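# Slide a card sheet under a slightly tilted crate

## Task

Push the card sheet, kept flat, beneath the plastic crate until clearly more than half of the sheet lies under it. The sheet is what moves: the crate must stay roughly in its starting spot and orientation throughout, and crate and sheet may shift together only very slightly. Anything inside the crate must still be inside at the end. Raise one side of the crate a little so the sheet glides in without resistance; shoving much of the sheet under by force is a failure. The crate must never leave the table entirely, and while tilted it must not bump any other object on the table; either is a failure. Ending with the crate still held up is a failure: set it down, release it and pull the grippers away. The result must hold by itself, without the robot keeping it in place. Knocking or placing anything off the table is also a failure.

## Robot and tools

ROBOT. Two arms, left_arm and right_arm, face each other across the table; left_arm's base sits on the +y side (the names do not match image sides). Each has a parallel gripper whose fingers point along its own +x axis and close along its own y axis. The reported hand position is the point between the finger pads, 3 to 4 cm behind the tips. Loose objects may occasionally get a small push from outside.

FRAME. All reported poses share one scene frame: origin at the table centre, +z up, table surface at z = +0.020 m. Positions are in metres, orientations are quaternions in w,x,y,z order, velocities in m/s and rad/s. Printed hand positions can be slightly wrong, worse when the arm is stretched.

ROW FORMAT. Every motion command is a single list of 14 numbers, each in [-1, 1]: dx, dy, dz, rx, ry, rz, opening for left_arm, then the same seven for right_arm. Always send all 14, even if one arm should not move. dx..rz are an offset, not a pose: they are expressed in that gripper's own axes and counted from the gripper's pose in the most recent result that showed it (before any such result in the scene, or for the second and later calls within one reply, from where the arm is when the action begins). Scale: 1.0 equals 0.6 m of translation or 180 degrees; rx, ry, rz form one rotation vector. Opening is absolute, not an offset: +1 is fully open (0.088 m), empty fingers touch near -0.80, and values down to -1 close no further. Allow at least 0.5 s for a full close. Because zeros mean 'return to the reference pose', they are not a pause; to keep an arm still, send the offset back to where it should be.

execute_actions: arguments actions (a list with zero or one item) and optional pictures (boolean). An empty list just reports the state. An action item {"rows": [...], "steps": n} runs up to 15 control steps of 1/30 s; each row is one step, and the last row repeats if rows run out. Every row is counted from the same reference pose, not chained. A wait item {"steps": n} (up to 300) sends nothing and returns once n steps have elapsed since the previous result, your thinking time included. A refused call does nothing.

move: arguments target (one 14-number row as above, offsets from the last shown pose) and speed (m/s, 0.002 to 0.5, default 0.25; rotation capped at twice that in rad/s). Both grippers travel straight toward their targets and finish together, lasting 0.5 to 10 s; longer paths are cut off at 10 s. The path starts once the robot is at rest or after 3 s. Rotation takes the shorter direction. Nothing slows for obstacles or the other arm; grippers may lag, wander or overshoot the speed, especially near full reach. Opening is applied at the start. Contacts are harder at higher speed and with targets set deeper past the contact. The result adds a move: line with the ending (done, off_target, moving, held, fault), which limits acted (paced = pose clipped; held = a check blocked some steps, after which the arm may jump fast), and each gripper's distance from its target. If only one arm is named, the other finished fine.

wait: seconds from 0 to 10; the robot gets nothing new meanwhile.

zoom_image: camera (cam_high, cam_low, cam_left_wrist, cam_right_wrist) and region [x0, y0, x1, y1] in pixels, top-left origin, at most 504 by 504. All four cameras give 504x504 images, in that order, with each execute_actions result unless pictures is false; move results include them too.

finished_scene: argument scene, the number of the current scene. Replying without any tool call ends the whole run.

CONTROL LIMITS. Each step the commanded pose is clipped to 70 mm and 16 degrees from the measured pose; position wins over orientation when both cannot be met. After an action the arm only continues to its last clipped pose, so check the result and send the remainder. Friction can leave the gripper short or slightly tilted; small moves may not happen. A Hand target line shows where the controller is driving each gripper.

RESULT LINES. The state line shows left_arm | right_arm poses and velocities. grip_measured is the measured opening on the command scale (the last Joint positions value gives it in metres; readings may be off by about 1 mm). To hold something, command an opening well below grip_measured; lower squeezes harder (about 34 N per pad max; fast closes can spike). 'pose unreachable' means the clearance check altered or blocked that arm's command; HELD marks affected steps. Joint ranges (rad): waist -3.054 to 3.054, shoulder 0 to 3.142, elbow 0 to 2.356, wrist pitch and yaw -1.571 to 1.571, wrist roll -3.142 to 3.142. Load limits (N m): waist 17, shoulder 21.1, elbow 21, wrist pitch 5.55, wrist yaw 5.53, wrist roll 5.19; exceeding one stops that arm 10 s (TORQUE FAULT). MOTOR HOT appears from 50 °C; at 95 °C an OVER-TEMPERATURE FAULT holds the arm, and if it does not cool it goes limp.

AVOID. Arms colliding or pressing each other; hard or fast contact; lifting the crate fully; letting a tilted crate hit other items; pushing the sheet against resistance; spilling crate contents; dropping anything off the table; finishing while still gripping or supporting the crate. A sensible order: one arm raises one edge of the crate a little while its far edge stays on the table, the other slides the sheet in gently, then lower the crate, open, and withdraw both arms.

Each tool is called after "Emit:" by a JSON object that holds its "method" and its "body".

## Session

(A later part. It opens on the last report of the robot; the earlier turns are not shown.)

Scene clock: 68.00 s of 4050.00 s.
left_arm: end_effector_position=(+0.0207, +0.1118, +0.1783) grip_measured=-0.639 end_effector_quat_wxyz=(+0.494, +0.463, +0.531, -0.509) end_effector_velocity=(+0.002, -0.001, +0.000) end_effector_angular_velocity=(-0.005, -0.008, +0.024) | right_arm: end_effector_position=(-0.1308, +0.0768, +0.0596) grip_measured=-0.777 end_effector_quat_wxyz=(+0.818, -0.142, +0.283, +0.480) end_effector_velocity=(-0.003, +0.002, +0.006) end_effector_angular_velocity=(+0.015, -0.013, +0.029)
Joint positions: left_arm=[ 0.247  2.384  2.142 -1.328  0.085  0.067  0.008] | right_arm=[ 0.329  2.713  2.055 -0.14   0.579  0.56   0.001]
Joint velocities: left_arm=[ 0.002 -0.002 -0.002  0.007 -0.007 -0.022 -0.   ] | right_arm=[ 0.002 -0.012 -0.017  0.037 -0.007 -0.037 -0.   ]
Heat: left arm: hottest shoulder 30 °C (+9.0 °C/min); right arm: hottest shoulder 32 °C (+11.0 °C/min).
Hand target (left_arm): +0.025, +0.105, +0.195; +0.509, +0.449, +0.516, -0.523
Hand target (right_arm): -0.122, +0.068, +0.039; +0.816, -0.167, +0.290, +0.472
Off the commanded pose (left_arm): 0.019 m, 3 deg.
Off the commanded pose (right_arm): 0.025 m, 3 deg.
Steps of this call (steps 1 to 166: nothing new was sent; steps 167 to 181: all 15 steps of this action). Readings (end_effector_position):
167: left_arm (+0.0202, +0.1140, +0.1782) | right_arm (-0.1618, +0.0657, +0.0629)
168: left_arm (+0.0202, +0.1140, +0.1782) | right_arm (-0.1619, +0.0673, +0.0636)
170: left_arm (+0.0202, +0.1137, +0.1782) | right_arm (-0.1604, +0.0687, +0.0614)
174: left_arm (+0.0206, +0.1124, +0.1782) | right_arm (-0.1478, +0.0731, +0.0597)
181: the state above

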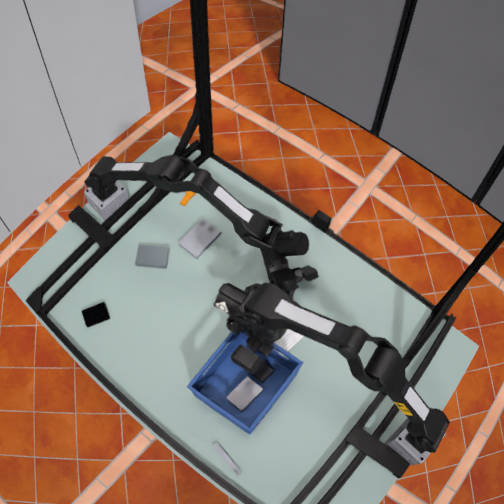

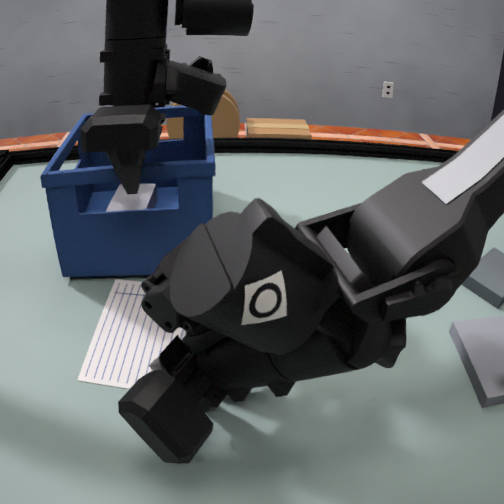

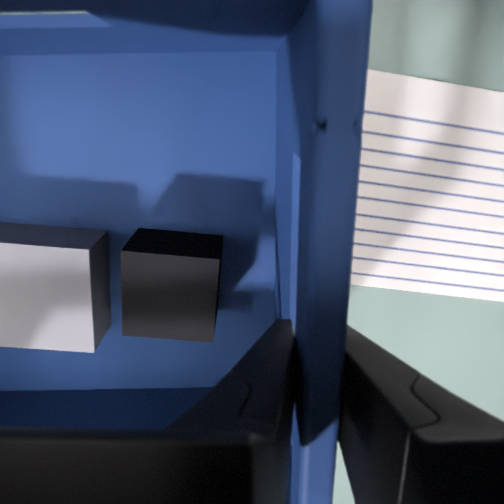

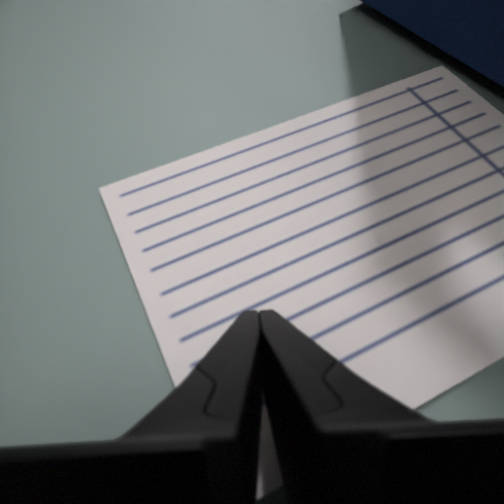

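Emit:
{"method": "execute_actions", "body": {"actions": [{"rows":[[-0.045,0.01,0.012,0,-0.02,-0.01,-1,0.01,-0.007,-0.03,0,0,0,-0.8]]}]}}

Emit:
{"method": "execute_actions", "body": {"actions": [{"rows":[[-0.025,0.004,0.01,0,-0.015,0,-1,0.02,-0.025,-0.027,0,0,0,-0.8],[-0.025,0.004,0.01,0,-0.015,0,-1,0.028,-0.043,-0.02,0,0,0,-0.8],[-0.025,0.004,0.01,0,-0.015,0,-1,0.035,-0.06,-0.013,0,0,0,-0.8],[-0.025,0.004,0.01,0,-0.015,0,-1,0.042,-0.078,-0.007,0,0,0,-0.8]]}]}}

Scene clock: 73.23 s of 4050.00 s.
left_arm: end_effector_position=(+0.0263, +0.1114, +0.1853) grip_measured=-0.639 end_effector_quat_wxyz=(+0.489, +0.451, +0.537, -0.518) end_effector_velocity=(+0.004, +0.000, +0.003) end_effector_angular_velocity=(-0.001, -0.007, +0.015) | right_arm: end_effector_position=(-0.1303, +0.0778, +0.0595) grip_measured=-0.777 end_effector_quat_wxyz=(+0.822, -0.125, +0.273, +0.484) end_effector_velocity=(-0.001, -0.002, -0.006) end_effector_angular_velocity=(-0.018, +0.015, +0.009)
Joint positions: left_arm=[ 0.269  2.383  2.167 -1.349  0.116  0.084  0.008] | right_arm=[ 0.331  2.708  2.017 -0.065  0.592  0.555  0.001]
Joint velocities: left_arm=[ 0.007 -0.002  0.007 -0.007 -0.007 -0.007 -0.   ] | right_arm=[-0.002  0.002 -0.007 -0.007 -0.022  0.007 -0.   ]
Heat: left arm: hottest shoulder 32 °C (+11.1 °C/min); right arm: hottest shoulder 33 °C (+11.1 °C/min).
Hand target (left_arm): +0.029, +0.106, +0.205; +0.502, +0.438, +0.523, -0.531
Hand target (right_arm): -0.131, +0.070, +0.042; +0.818, -0.142, +0.283, +0.480
Off the commanded pose (left_arm): 0.021 m, 3 deg.
Off the commanded pose (right_arm): 0.020 m, 2 deg.
Steps of this call (steps 1 to 142: nothing new was sent; steps 143 to 157: all 15 steps of this action). Readings (end_effector_position):
143: left_arm (+0.0215, +0.1110, +0.1786) | right_arm (-0.1305, +0.0772, +0.0600)
144: left_arm (+0.0220, +0.1111, +0.1793) | right_arm (-0.1302, +0.0775, +0.0600)
146: left_arm (+0.0236, +0.1114, +0.1813) | right_arm (-0.1303, +0.0775, +0.0597)
150: left_arm (+0.0255, +0.1114, +0.1838) | right_arm (-0.1305, +0.0776, +0.0598)
157: the state above

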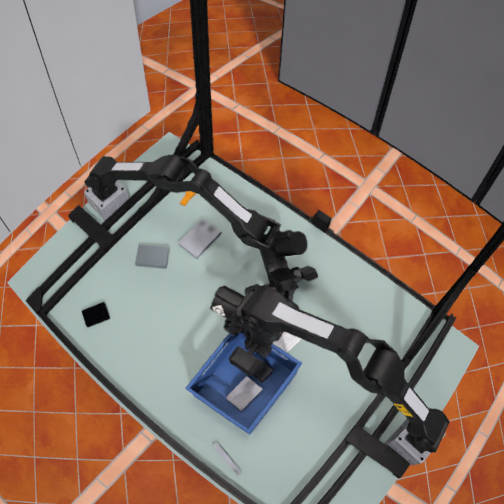

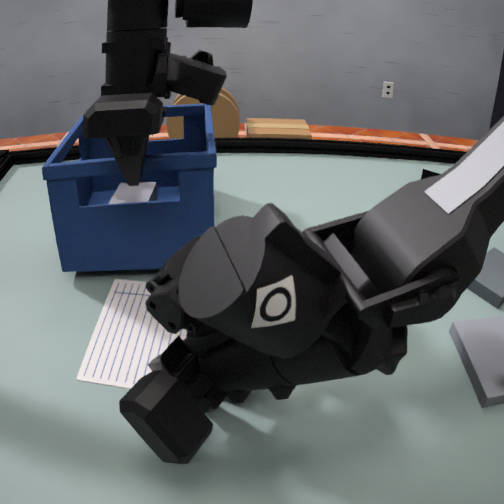

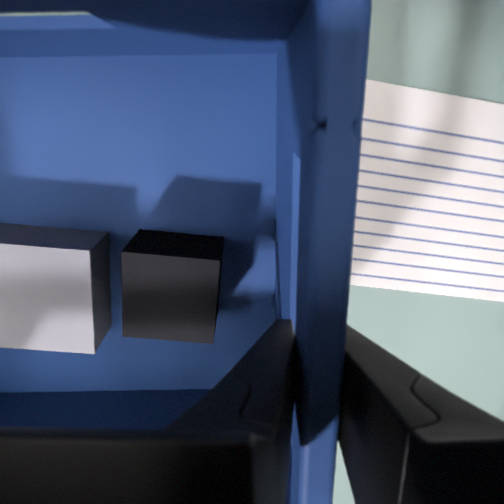

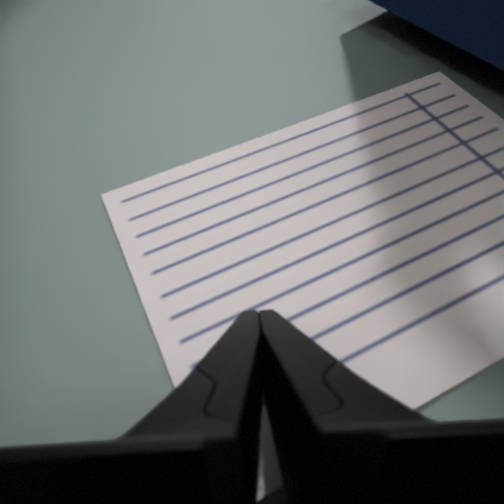

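Scene clock: 73.73 s of 4050.00 s.
left_arm: end_effector_position=(+0.0266, +0.1114, +0.1851) grip_measured=-0.639 end_effector_quat_wxyz=(+0.489, +0.451, +0.538, -0.518) end_effector_velocity=(-0.000, +0.002, +0.000) end_effector_angular_velocity=(+0.009, -0.006, +0.005) | right_arm: end_effector_position=(-0.0878, +0.0798, +0.0586) grip_measured=-0.777 end_effector_quat_wxyz=(+0.825, -0.101, +0.265, +0.489) end_effector_velocity=(+0.001, -0.002, -0.002) end_effector_angular_velocity=(+0.007, -0.019, +0.023)
Joint positions: left_arm=[ 0.269  2.384  2.167 -1.349  0.116  0.084  0.008] | right_arm=[0.253 2.668 1.89  0.105 0.537 0.497 0.001]
Joint velocities: left_arm=[-0.002 -0.002 -0.002 -0.007 -0.007 -0.007 -0.   ] | right_arm=[-0.002 -0.007 -0.037  0.051 -0.007 -0.037 -0.   ]
Heat: left arm: hottest shoulder 32 °C (+11.0 °C/min); right arm: hottest shoulder 33 °C (+11.0 °C/min).
Hand target (left_arm): +0.031, +0.106, +0.200; +0.502, +0.439, +0.526, -0.528
Hand target (right_arm): -0.082, +0.071, +0.040; +0.822, -0.125, +0.273, +0.484
Off the commanded pose (left_arm): 0.016 m, 3 deg.
Off the commanded pose (right_arm): 0.022 m, 3 deg.
Steps of this call (steps 1 to 15: all 15 steps of this action). Readings (end_effector_position):
1: left_arm (+0.0262, +0.1114, +0.1853) | right_arm (-0.1305, +0.0780, +0.0596)
2: left_arm (+0.0264, +0.1114, +0.1853) | right_arm (-0.1301, +0.0784, +0.0594)
4: left_arm (+0.0264, +0.1114, +0.1851) | right_arm (-0.1280, +0.0781, +0.0591)
8: left_arm (+0.0266, +0.1114, +0.1851) | right_arm (-0.1063, +0.0787, +0.0589)
15: the state above

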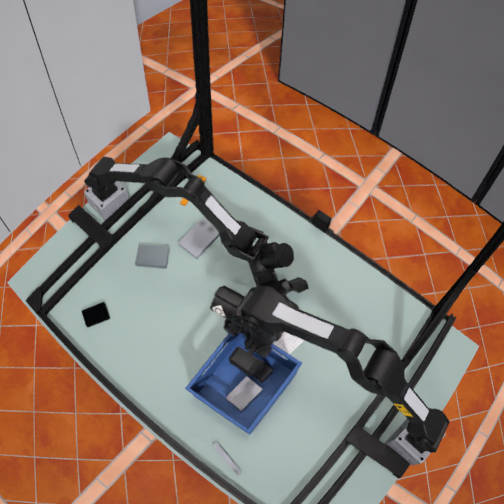

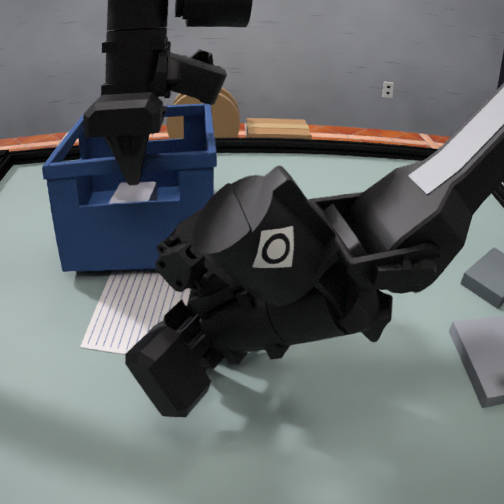

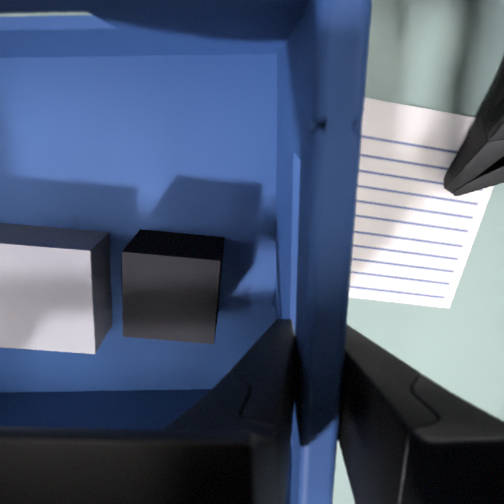

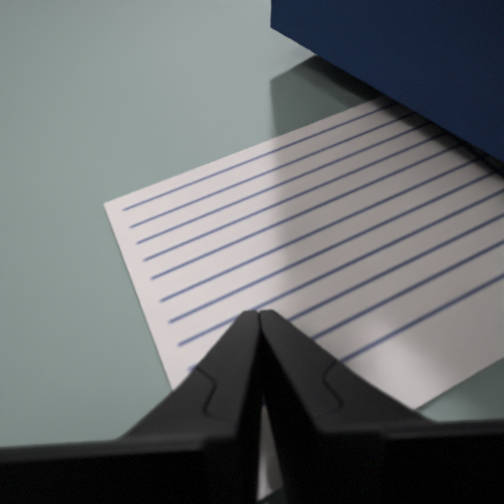

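Emit:
{"method": "execute_actions", "body": {"actions": [{"rows":[[-0.025,0.004,0.01,0,-0.015,0,-1,0.02,-0.025,-0.027,0,0.015,0,-0.8],[-0.025,0.004,0.01,0,-0.015,0,-1,0.028,-0.043,-0.02,0,0.015,0,-0.8],[-0.025,0.004,0.01,0,-0.015,0,-1,0.035,-0.06,-0.013,0,0.015,0,-0.8],[-0.025,0.004,0.01,0,-0.015,0,-1,0.04,-0.078,-0.007,0,0.015,0,-0.8]]}]}}

Scene clock: 78.07 s of 4050.00 s.
left_arm: end_effector_position=(+0.0273, +0.1111, +0.1852) grip_measured=-0.639 end_effector_quat_wxyz=(+0.490, +0.450, +0.538, -0.518) end_effector_velocity=(+0.001, +0.005, +0.002) end_effector_angular_velocity=(+0.019, -0.005, +0.010) | right_arm: end_effector_position=(-0.0455, +0.0826, +0.0585) grip_measured=-0.777 end_effector_quat_wxyz=(+0.821, -0.088, +0.274, +0.494) end_effector_velocity=(-0.002, -0.004, -0.007) end_effector_angular_velocity=(-0.021, -0.014, +0.020)
Joint positions: left_arm=[ 0.271  2.384  2.168 -1.348  0.117  0.084  0.008] | right_arm=[0.167 2.65  1.842 0.17  0.45  0.461 0.001]
Joint velocities: left_arm=[ 0.002 -0.007 -0.002 -0.022 -0.007 -0.007 -0.   ] | right_arm=[ 0.002  0.002 -0.017  0.007 -0.007 -0.022  0.   ]
Heat: left arm: hottest shoulder 34 °C (+12.2 °C/min); right arm: hottest shoulder 34 °C (+12.2 °C/min).
Hand target (left_arm): +0.031, +0.106, +0.200; +0.502, +0.439, +0.526, -0.528
Hand target (right_arm): -0.040, +0.072, +0.038; +0.818, -0.113, +0.284, +0.487
Off the commanded pose (left_arm): 0.016 m, 3 deg.
Off the commanded pose (right_arm): 0.024 m, 3 deg.
Steps of this call (steps 1 to 115: nothing new was sent; steps 116 to 130: all 15 steps of this action). Readings (end_effector_position):
116: left_arm (+0.0271, +0.1112, +0.1852) | right_arm (-0.0876, +0.0799, +0.0588)
117: left_arm (+0.0271, +0.1112, +0.1852) | right_arm (-0.0869, +0.0801, +0.0584)
119: left_arm (+0.0271, +0.1112, +0.1852) | right_arm (-0.0835, +0.0815, +0.0586)
123: left_arm (+0.0271, +0.1112, +0.1852) | right_arm (-0.0610, +0.0822, +0.0586)
130: the state above

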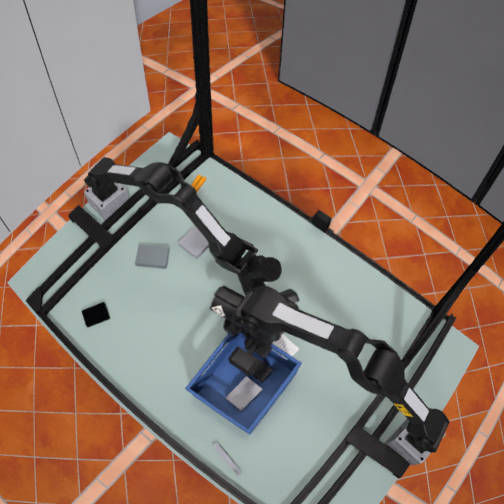

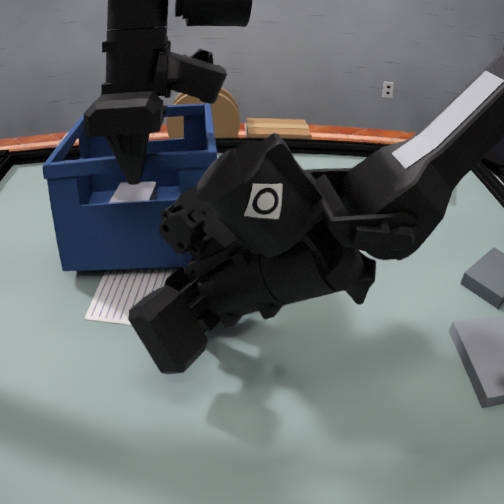

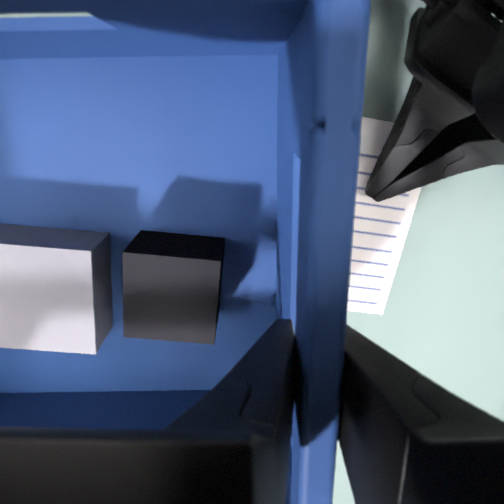

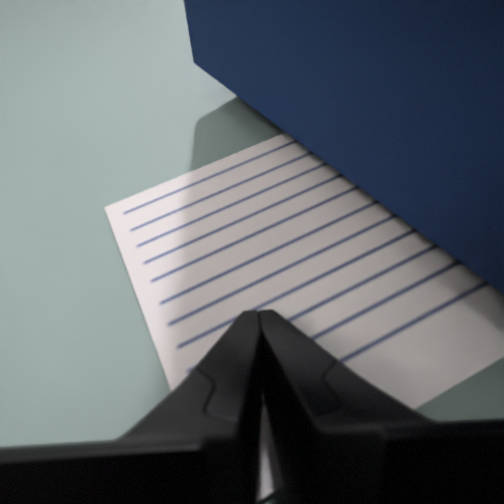

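Emit:
{"method": "execute_actions", "body": {"actions": [{"rows":[[-0.025,0.004,0.01,0,-0.015,0,-1,0.015,-0.025,-0.027,0.01,0.015,-0.015,-0.8],[-0.025,0.004,0.01,0,-0.015,0,-1,0.022,-0.043,-0.02,0.025,0.015,-0.03,-0.8],[-0.025,0.004,0.01,0,-0.015,0,-1,0.026,-0.056,-0.015,0.02,0.015,-0.04,-0.8]]}]}}

Scene clock: 84.00 s of 4050.00 s.
left_arm: end_effector_position=(+0.0275, +0.1110, +0.1853) grip_measured=-0.639 end_effector_quat_wxyz=(+0.490, +0.449, +0.538, -0.518) end_effector_velocity=(-0.000, +0.002, +0.000) end_effector_angular_velocity=(+0.011, -0.006, +0.019) | right_arm: end_effector_position=(-0.0196, +0.0801, +0.0621) grip_measured=-0.777 end_effector_quat_wxyz=(+0.845, -0.075, +0.290, +0.443) end_effector_velocity=(+0.003, -0.003, -0.004) end_effector_angular_velocity=(-0.043, -0.003, -0.012)
Joint positions: left_arm=[ 0.272  2.384  2.168 -1.348  0.118  0.084  0.008] | right_arm=[0.138 2.654 1.895 0.068 0.507 0.54  0.001]
Joint velocities: left_arm=[-0.002 -0.002 -0.002 -0.007 -0.007 -0.022 -0.   ] | right_arm=[-0.002  0.007  0.027 -0.066  0.007  0.007 -0.   ]
Heat: left arm: hottest shoulder 35 °C (+13.0 °C/min); right arm: hottest shoulder 34 °C (+11.0 °C/min).
Hand target (left_arm): +0.032, +0.106, +0.200; +0.503, +0.438, +0.526, -0.528
Hand target (right_arm): -0.014, +0.073, +0.039; +0.846, -0.091, +0.302, +0.430
Off the commanded pose (left_arm): 0.016 m, 3 deg.
Off the commanded pose (right_arm): 0.025 m, 3 deg.
Steps of this call (steps 1 to 163: nothing new was sent; steps 164 to 178: all 15 steps of this action). Readings (end_effector_position):
164: left_arm (+0.0275, +0.1111, +0.1853) | right_arm (-0.0451, +0.0827, +0.0588)
165: left_arm (+0.0275, +0.1110, +0.1853) | right_arm (-0.0447, +0.0826, +0.0592)
167: left_arm (+0.0275, +0.1110, +0.1853) | right_arm (-0.0402, +0.0817, +0.0606)
171: left_arm (+0.0275, +0.1110, +0.1853) | right_arm (-0.0275, +0.0804, +0.0622)
178: the state above

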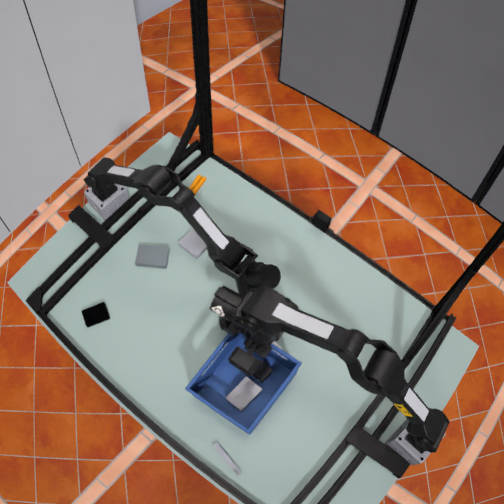

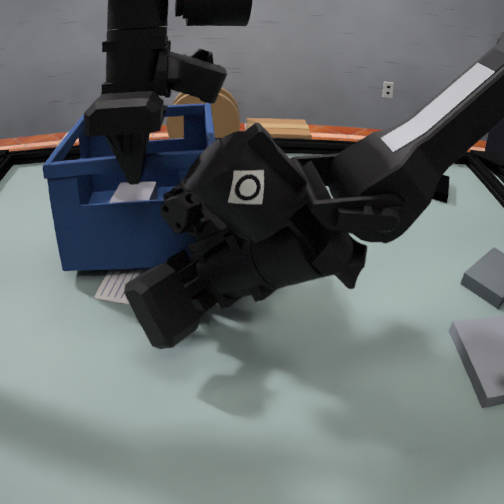

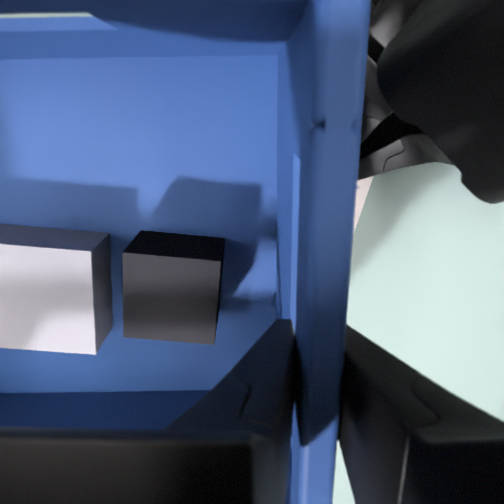

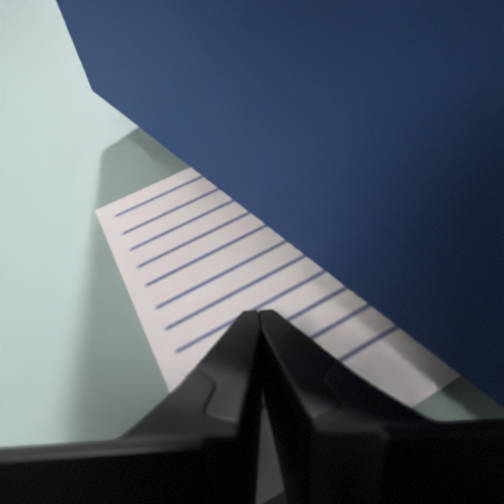

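Lift the tip, retreat, and look.

Emit:
{"method": "execute_actions", "body": {"actions": [{"rows":[[-0.025,0.004,0.01,0,-0.015,0,-1,-0.03,0.008,0.03,0,0,0,-0.8]]}]}}

Emit:
{"method": "move", "body": {"target": [0.025,-0.018,0.008,0,-0.015,0.035,-1,-0.3,0,-0.05,0,0,0,-0.8], "speed": 0.1}}

Scene clock: 87.67 s of 4050.00 s.
left_arm: end_effector_position=(+0.0275, +0.1109, +0.1852) grip_measured=-0.639 end_effector_quat_wxyz=(+0.490, +0.449, +0.538, -0.518) end_effector_velocity=(-0.000, +0.002, +0.000) end_effector_angular_velocity=(+0.009, -0.006, +0.005) | right_arm: end_effector_position=(-0.0220, +0.0778, +0.0787) grip_measured=-0.777 end_effector_quat_wxyz=(+0.845, -0.080, +0.292, +0.441) end_effector_velocity=(+0.000, +0.001, +0.015) end_effector_angular_velocity=(+0.020, +0.011, -0.001)
Joint positions: left_arm=[ 0.272  2.384  2.169 -1.348  0.118  0.084  0.008] | right_arm=[0.143 2.613 1.893 0.017 0.512 0.543 0.001]
Joint velocities: left_arm=[-0.002 -0.002 -0.002 -0.007 -0.007 -0.007 -0.   ] | right_arm=[-0.002 -0.032 -0.007 -0.007 -0.007  0.007 -0.   ]
Heat: left arm: hottest shoulder 37 °C (+15.1 °C/min); right arm: hottest shoulder 34 °C (+11.1 °C/min).
Hand target (left_arm): +0.032, +0.106, +0.200; +0.503, +0.437, +0.526, -0.528
Hand target (right_arm): -0.024, +0.078, +0.087; +0.845, -0.075, +0.290, +0.443
Off the commanded pose (left_arm): 0.016 m, 3 deg.
Off the commanded pose (right_arm): 0.009 m, 1 deg.
Steps of this call (steps 1 to 95: nothing new was sent; steps 96 to 110: all 15 steps of this action). Readings (end_effector_position):
96: left_arm (+0.0275, +0.1110, +0.1852) | right_arm (-0.0192, +0.0800, +0.0629)
97: left_arm (+0.0275, +0.1109, +0.1852) | right_arm (-0.0190, +0.0791, +0.0643)
99: left_arm (+0.0275, +0.1109, +0.1852) | right_arm (-0.0189, +0.0778, +0.0667)
103: left_arm (+0.0275, +0.1109, +0.1852) | right_arm (-0.0197, +0.0765, +0.0702)
110: the state above

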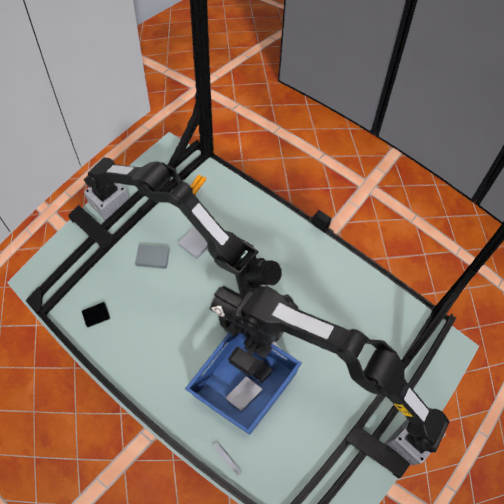

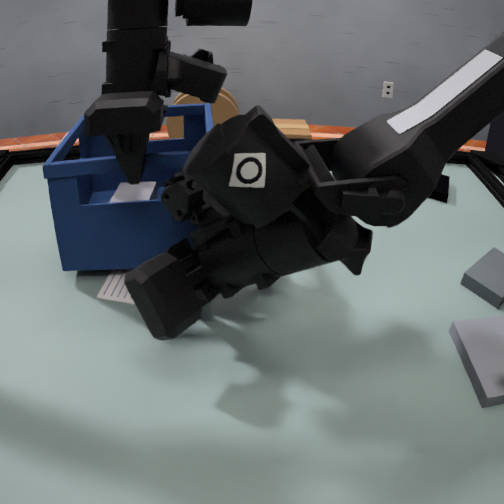

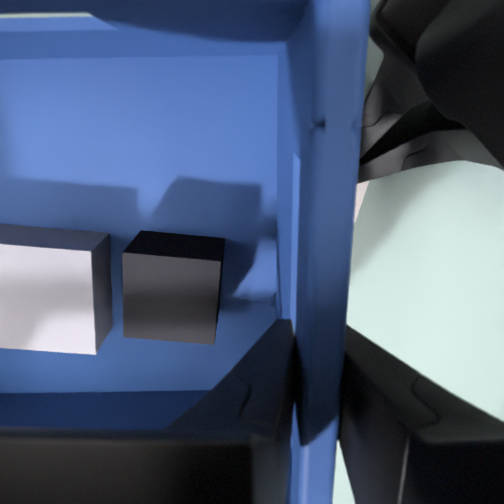

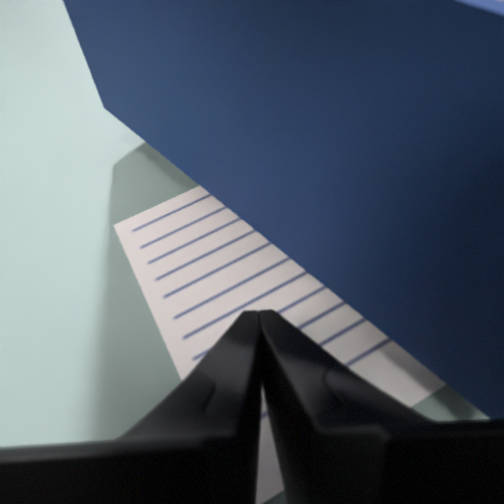

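Scene clock: 90.23 s of 4050.00 s.
left_arm: end_effector_position=(+0.0169, +0.1094, +0.1673) grip_measured=-0.639 end_effector_quat_wxyz=(+0.523, +0.469, +0.512, -0.494) end_effector_velocity=(-0.002, -0.001, +0.000) end_effector_angular_velocity=(-0.007, -0.008, +0.000) | right_arm: end_effector_position=(-0.1131, -0.0573, +0.1516) grip_measured=-0.777 end_effector_quat_wxyz=(+0.844, -0.087, +0.293, +0.440) end_effector_velocity=(-0.001, -0.004, -0.002) end_effector_angular_velocity=(-0.019, +0.003, +0.003)
Joint positions: left_arm=[ 0.216  2.357  2.054 -1.232  0.016  0.017  0.008] | right_arm=[ 0.392  2.082  1.288 -0.043  0.691  0.75   0.001]
Joint velocities: left_arm=[-0.007 -0.002 -0.002  0.007 -0.007 -0.007 -0.   ] | right_arm=[ 0.002 -0.007 -0.007 -0.022 -0.007  0.007 -0.   ]
Heat: left arm: hottest shoulder 37 °C (+15.2 °C/min); right arm: hottest shoulder 35 °C (+11.1 °C/min).
Hand target (left_arm): +0.015, +0.105, +0.172; +0.530, +0.466, +0.501, -0.501
Hand target (right_arm): -0.114, -0.059, +0.157; +0.844, -0.081, +0.293, +0.441
Off the commanded pose (left_arm): 0.006 m, 2 deg.
Off the commanded pose (right_arm): 0.005 m, 1 deg.
move: done

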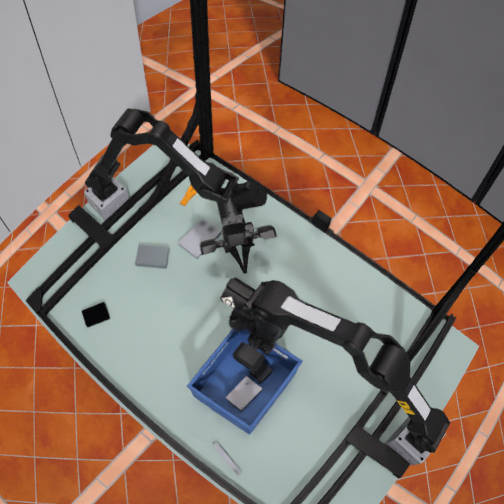

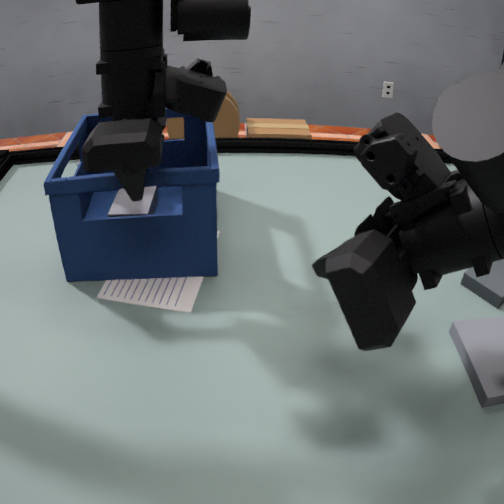

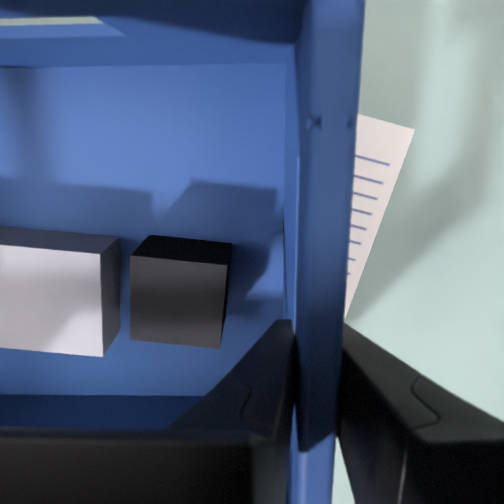

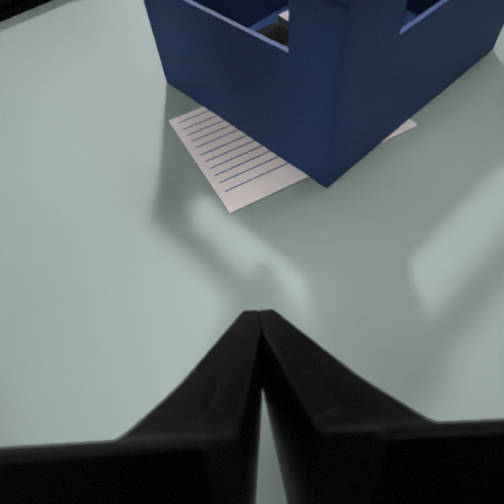

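Emit:
{"method": "move", "body": {"target": [-0.05,0.018,0.01,0,-0.015,-0.035,-1,0.258,0.002,0.045,0,0,0,-0.8], "speed": 0.1}}

Emit:
{"method": "execute_actions", "body": {"actions": [{"rows":[[-0.025,0.004,0.01,0,-0.015,0,-1,0.015,-0.006,-0.03,0,0,0,-0.8],[-0.025,0.004,0.01,0,-0.015,0,-1,0.035,-0.012,-0.06,0,0,0,-0.8]]}]}}

Scene clock: 97.90 s of 4050.00 s.
left_arm: end_effector_position=(+0.0266, +0.1103, +0.1820) grip_measured=-0.638 end_effector_quat_wxyz=(+0.498, +0.442, +0.532, -0.523) end_effector_velocity=(+0.002, +0.001, -0.001) end_effector_angular_velocity=(+0.009, -0.006, +0.010) | right_arm: end_effector_position=(-0.0350, +0.0597, +0.0896) grip_measured=-0.777 end_effector_quat_wxyz=(+0.845, -0.081, +0.292, +0.440) end_effector_velocity=(-0.001, -0.000, -0.003) end_effector_angular_velocity=(-0.022, +0.008, +0.018)
Joint positions: left_arm=[ 0.27   2.356  2.106 -1.288  0.12   0.076  0.008] | right_arm=[0.172 2.528 1.776 0.033 0.535 0.565 0.001]
Joint velocities: left_arm=[ 0.002  0.002  0.002 -0.007 -0.007 -0.007 -0.   ] | right_arm=[-0.002  0.002  0.007 -0.022 -0.022 -0.007 -0.   ]
Heat: left arm: hottest shoulder 38 °C (+16.0 °C/min); right arm: hottest shoulder 36 °C (+12.0 °C/min).
Hand target (left_arm): +0.029, +0.106, +0.197; +0.507, +0.428, +0.524, -0.533
Hand target (right_arm): -0.034, +0.060, +0.084; +0.845, -0.087, +0.293, +0.440
Off the commanded pose (left_arm): 0.016 m, 2 deg.
Off the commanded pose (right_arm): 0.005 m, 1 deg.
move: off_target (left_arm)

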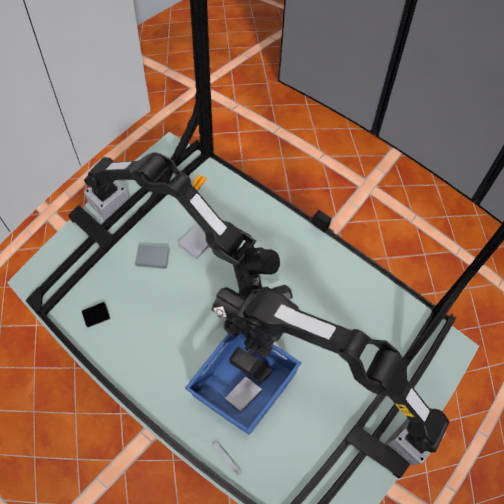

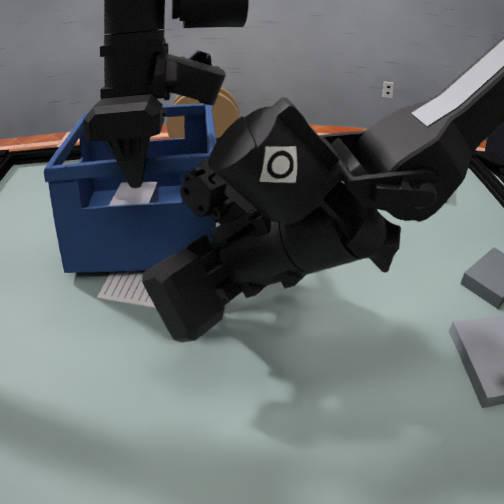

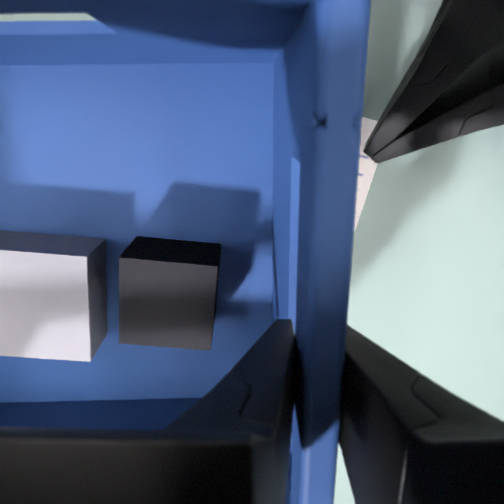

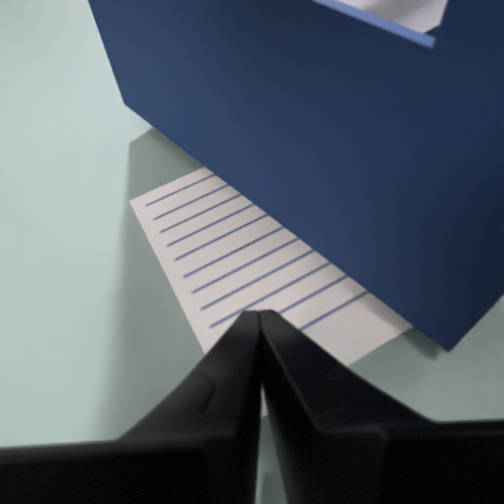

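Scene clock: 98.40 s of 4050.00 s.
left_arm: end_effector_position=(+0.0266, +0.1099, +0.1820) grip_measured=-0.638 end_effector_quat_wxyz=(+0.498, +0.442, +0.532, -0.523) end_effector_velocity=(-0.001, +0.006, -0.003) end_effector_angular_velocity=(+0.033, -0.002, +0.005) | right_arm: end_effector_position=(-0.0353, +0.0589, +0.0631) grip_measured=-0.777 end_effector_quat_wxyz=(+0.846, -0.070, +0.287, +0.444) end_effector_velocity=(+0.000, +0.003, +0.002) end_effector_angular_velocity=(+0.025, +0.012, -0.001)
Joint positions: left_arm=[ 0.27   2.356  2.106 -1.286  0.12   0.076  0.008] | right_arm=[0.173 2.581 1.742 0.147 0.539 0.565 0.001]
Joint velocities: left_arm=[-0.002  0.002 -0.007 -0.022 -0.007 -0.007 -0.   ] | right_arm=[-0.002  0.002  0.002  0.022 -0.007  0.007  0.   ]
Heat: left arm: hottest shoulder 39 °C (+17.2 °C/min); right arm: hottest shoulder 36 °C (+11.1 °C/min).
Hand target (left_arm): +0.031, +0.105, +0.197; +0.510, +0.430, +0.520, -0.533
Hand target (right_arm): -0.035, +0.055, +0.048; +0.845, -0.081, +0.292, +0.441
Off the commanded pose (left_arm): 0.016 m, 3 deg.
Off the commanded pose (right_arm): 0.016 m, 1 deg.
Steps of this call (steps 1 to 15: all 15 steps of this action). Readings (end_effector_position):
1: left_arm (+0.0265, +0.1103, +0.1820) | right_arm (-0.0350, +0.0598, +0.0892)
2: left_arm (+0.0265, +0.1103, +0.1820) | right_arm (-0.0351, +0.0609, +0.0879)
4: left_arm (+0.0265, +0.1102, +0.1820) | right_arm (-0.0352, +0.0620, +0.0836)
8: left_arm (+0.0265, +0.1101, +0.1820) | right_arm (-0.0349, +0.0584, +0.0650)
15: the state above

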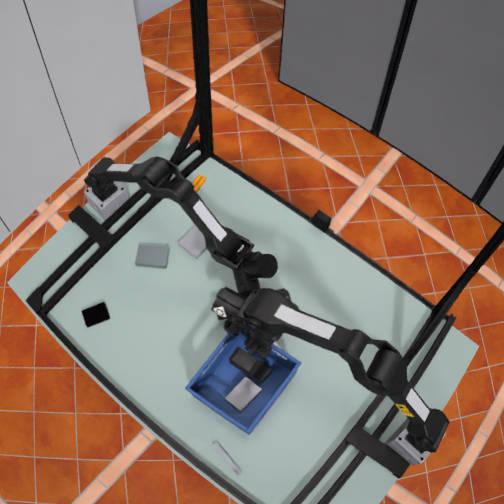

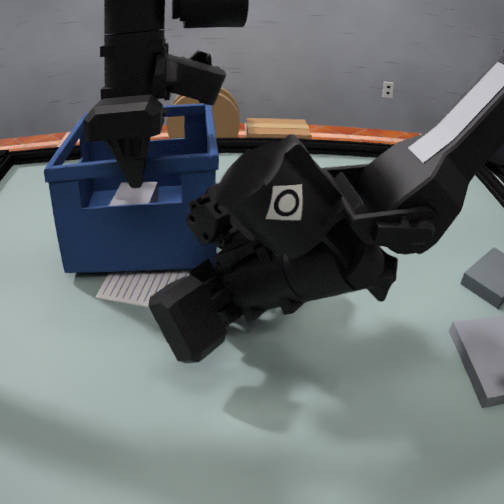

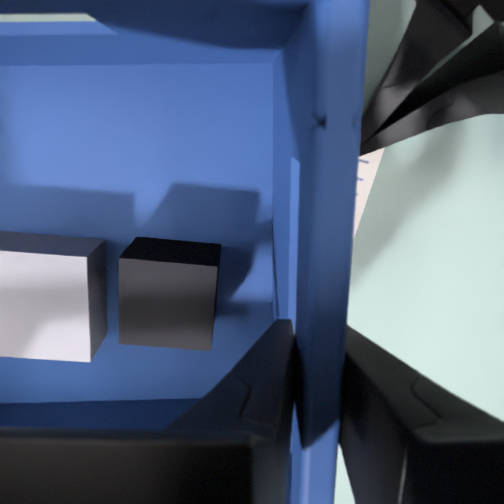

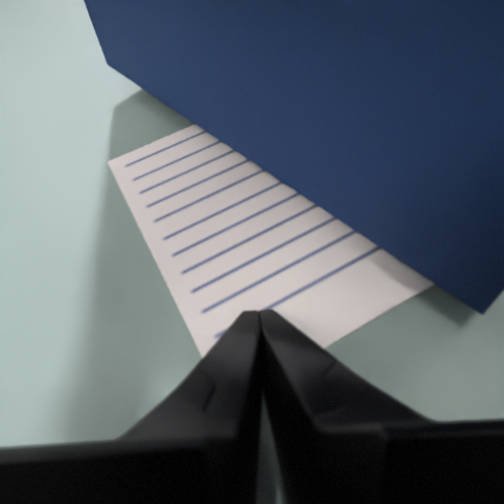

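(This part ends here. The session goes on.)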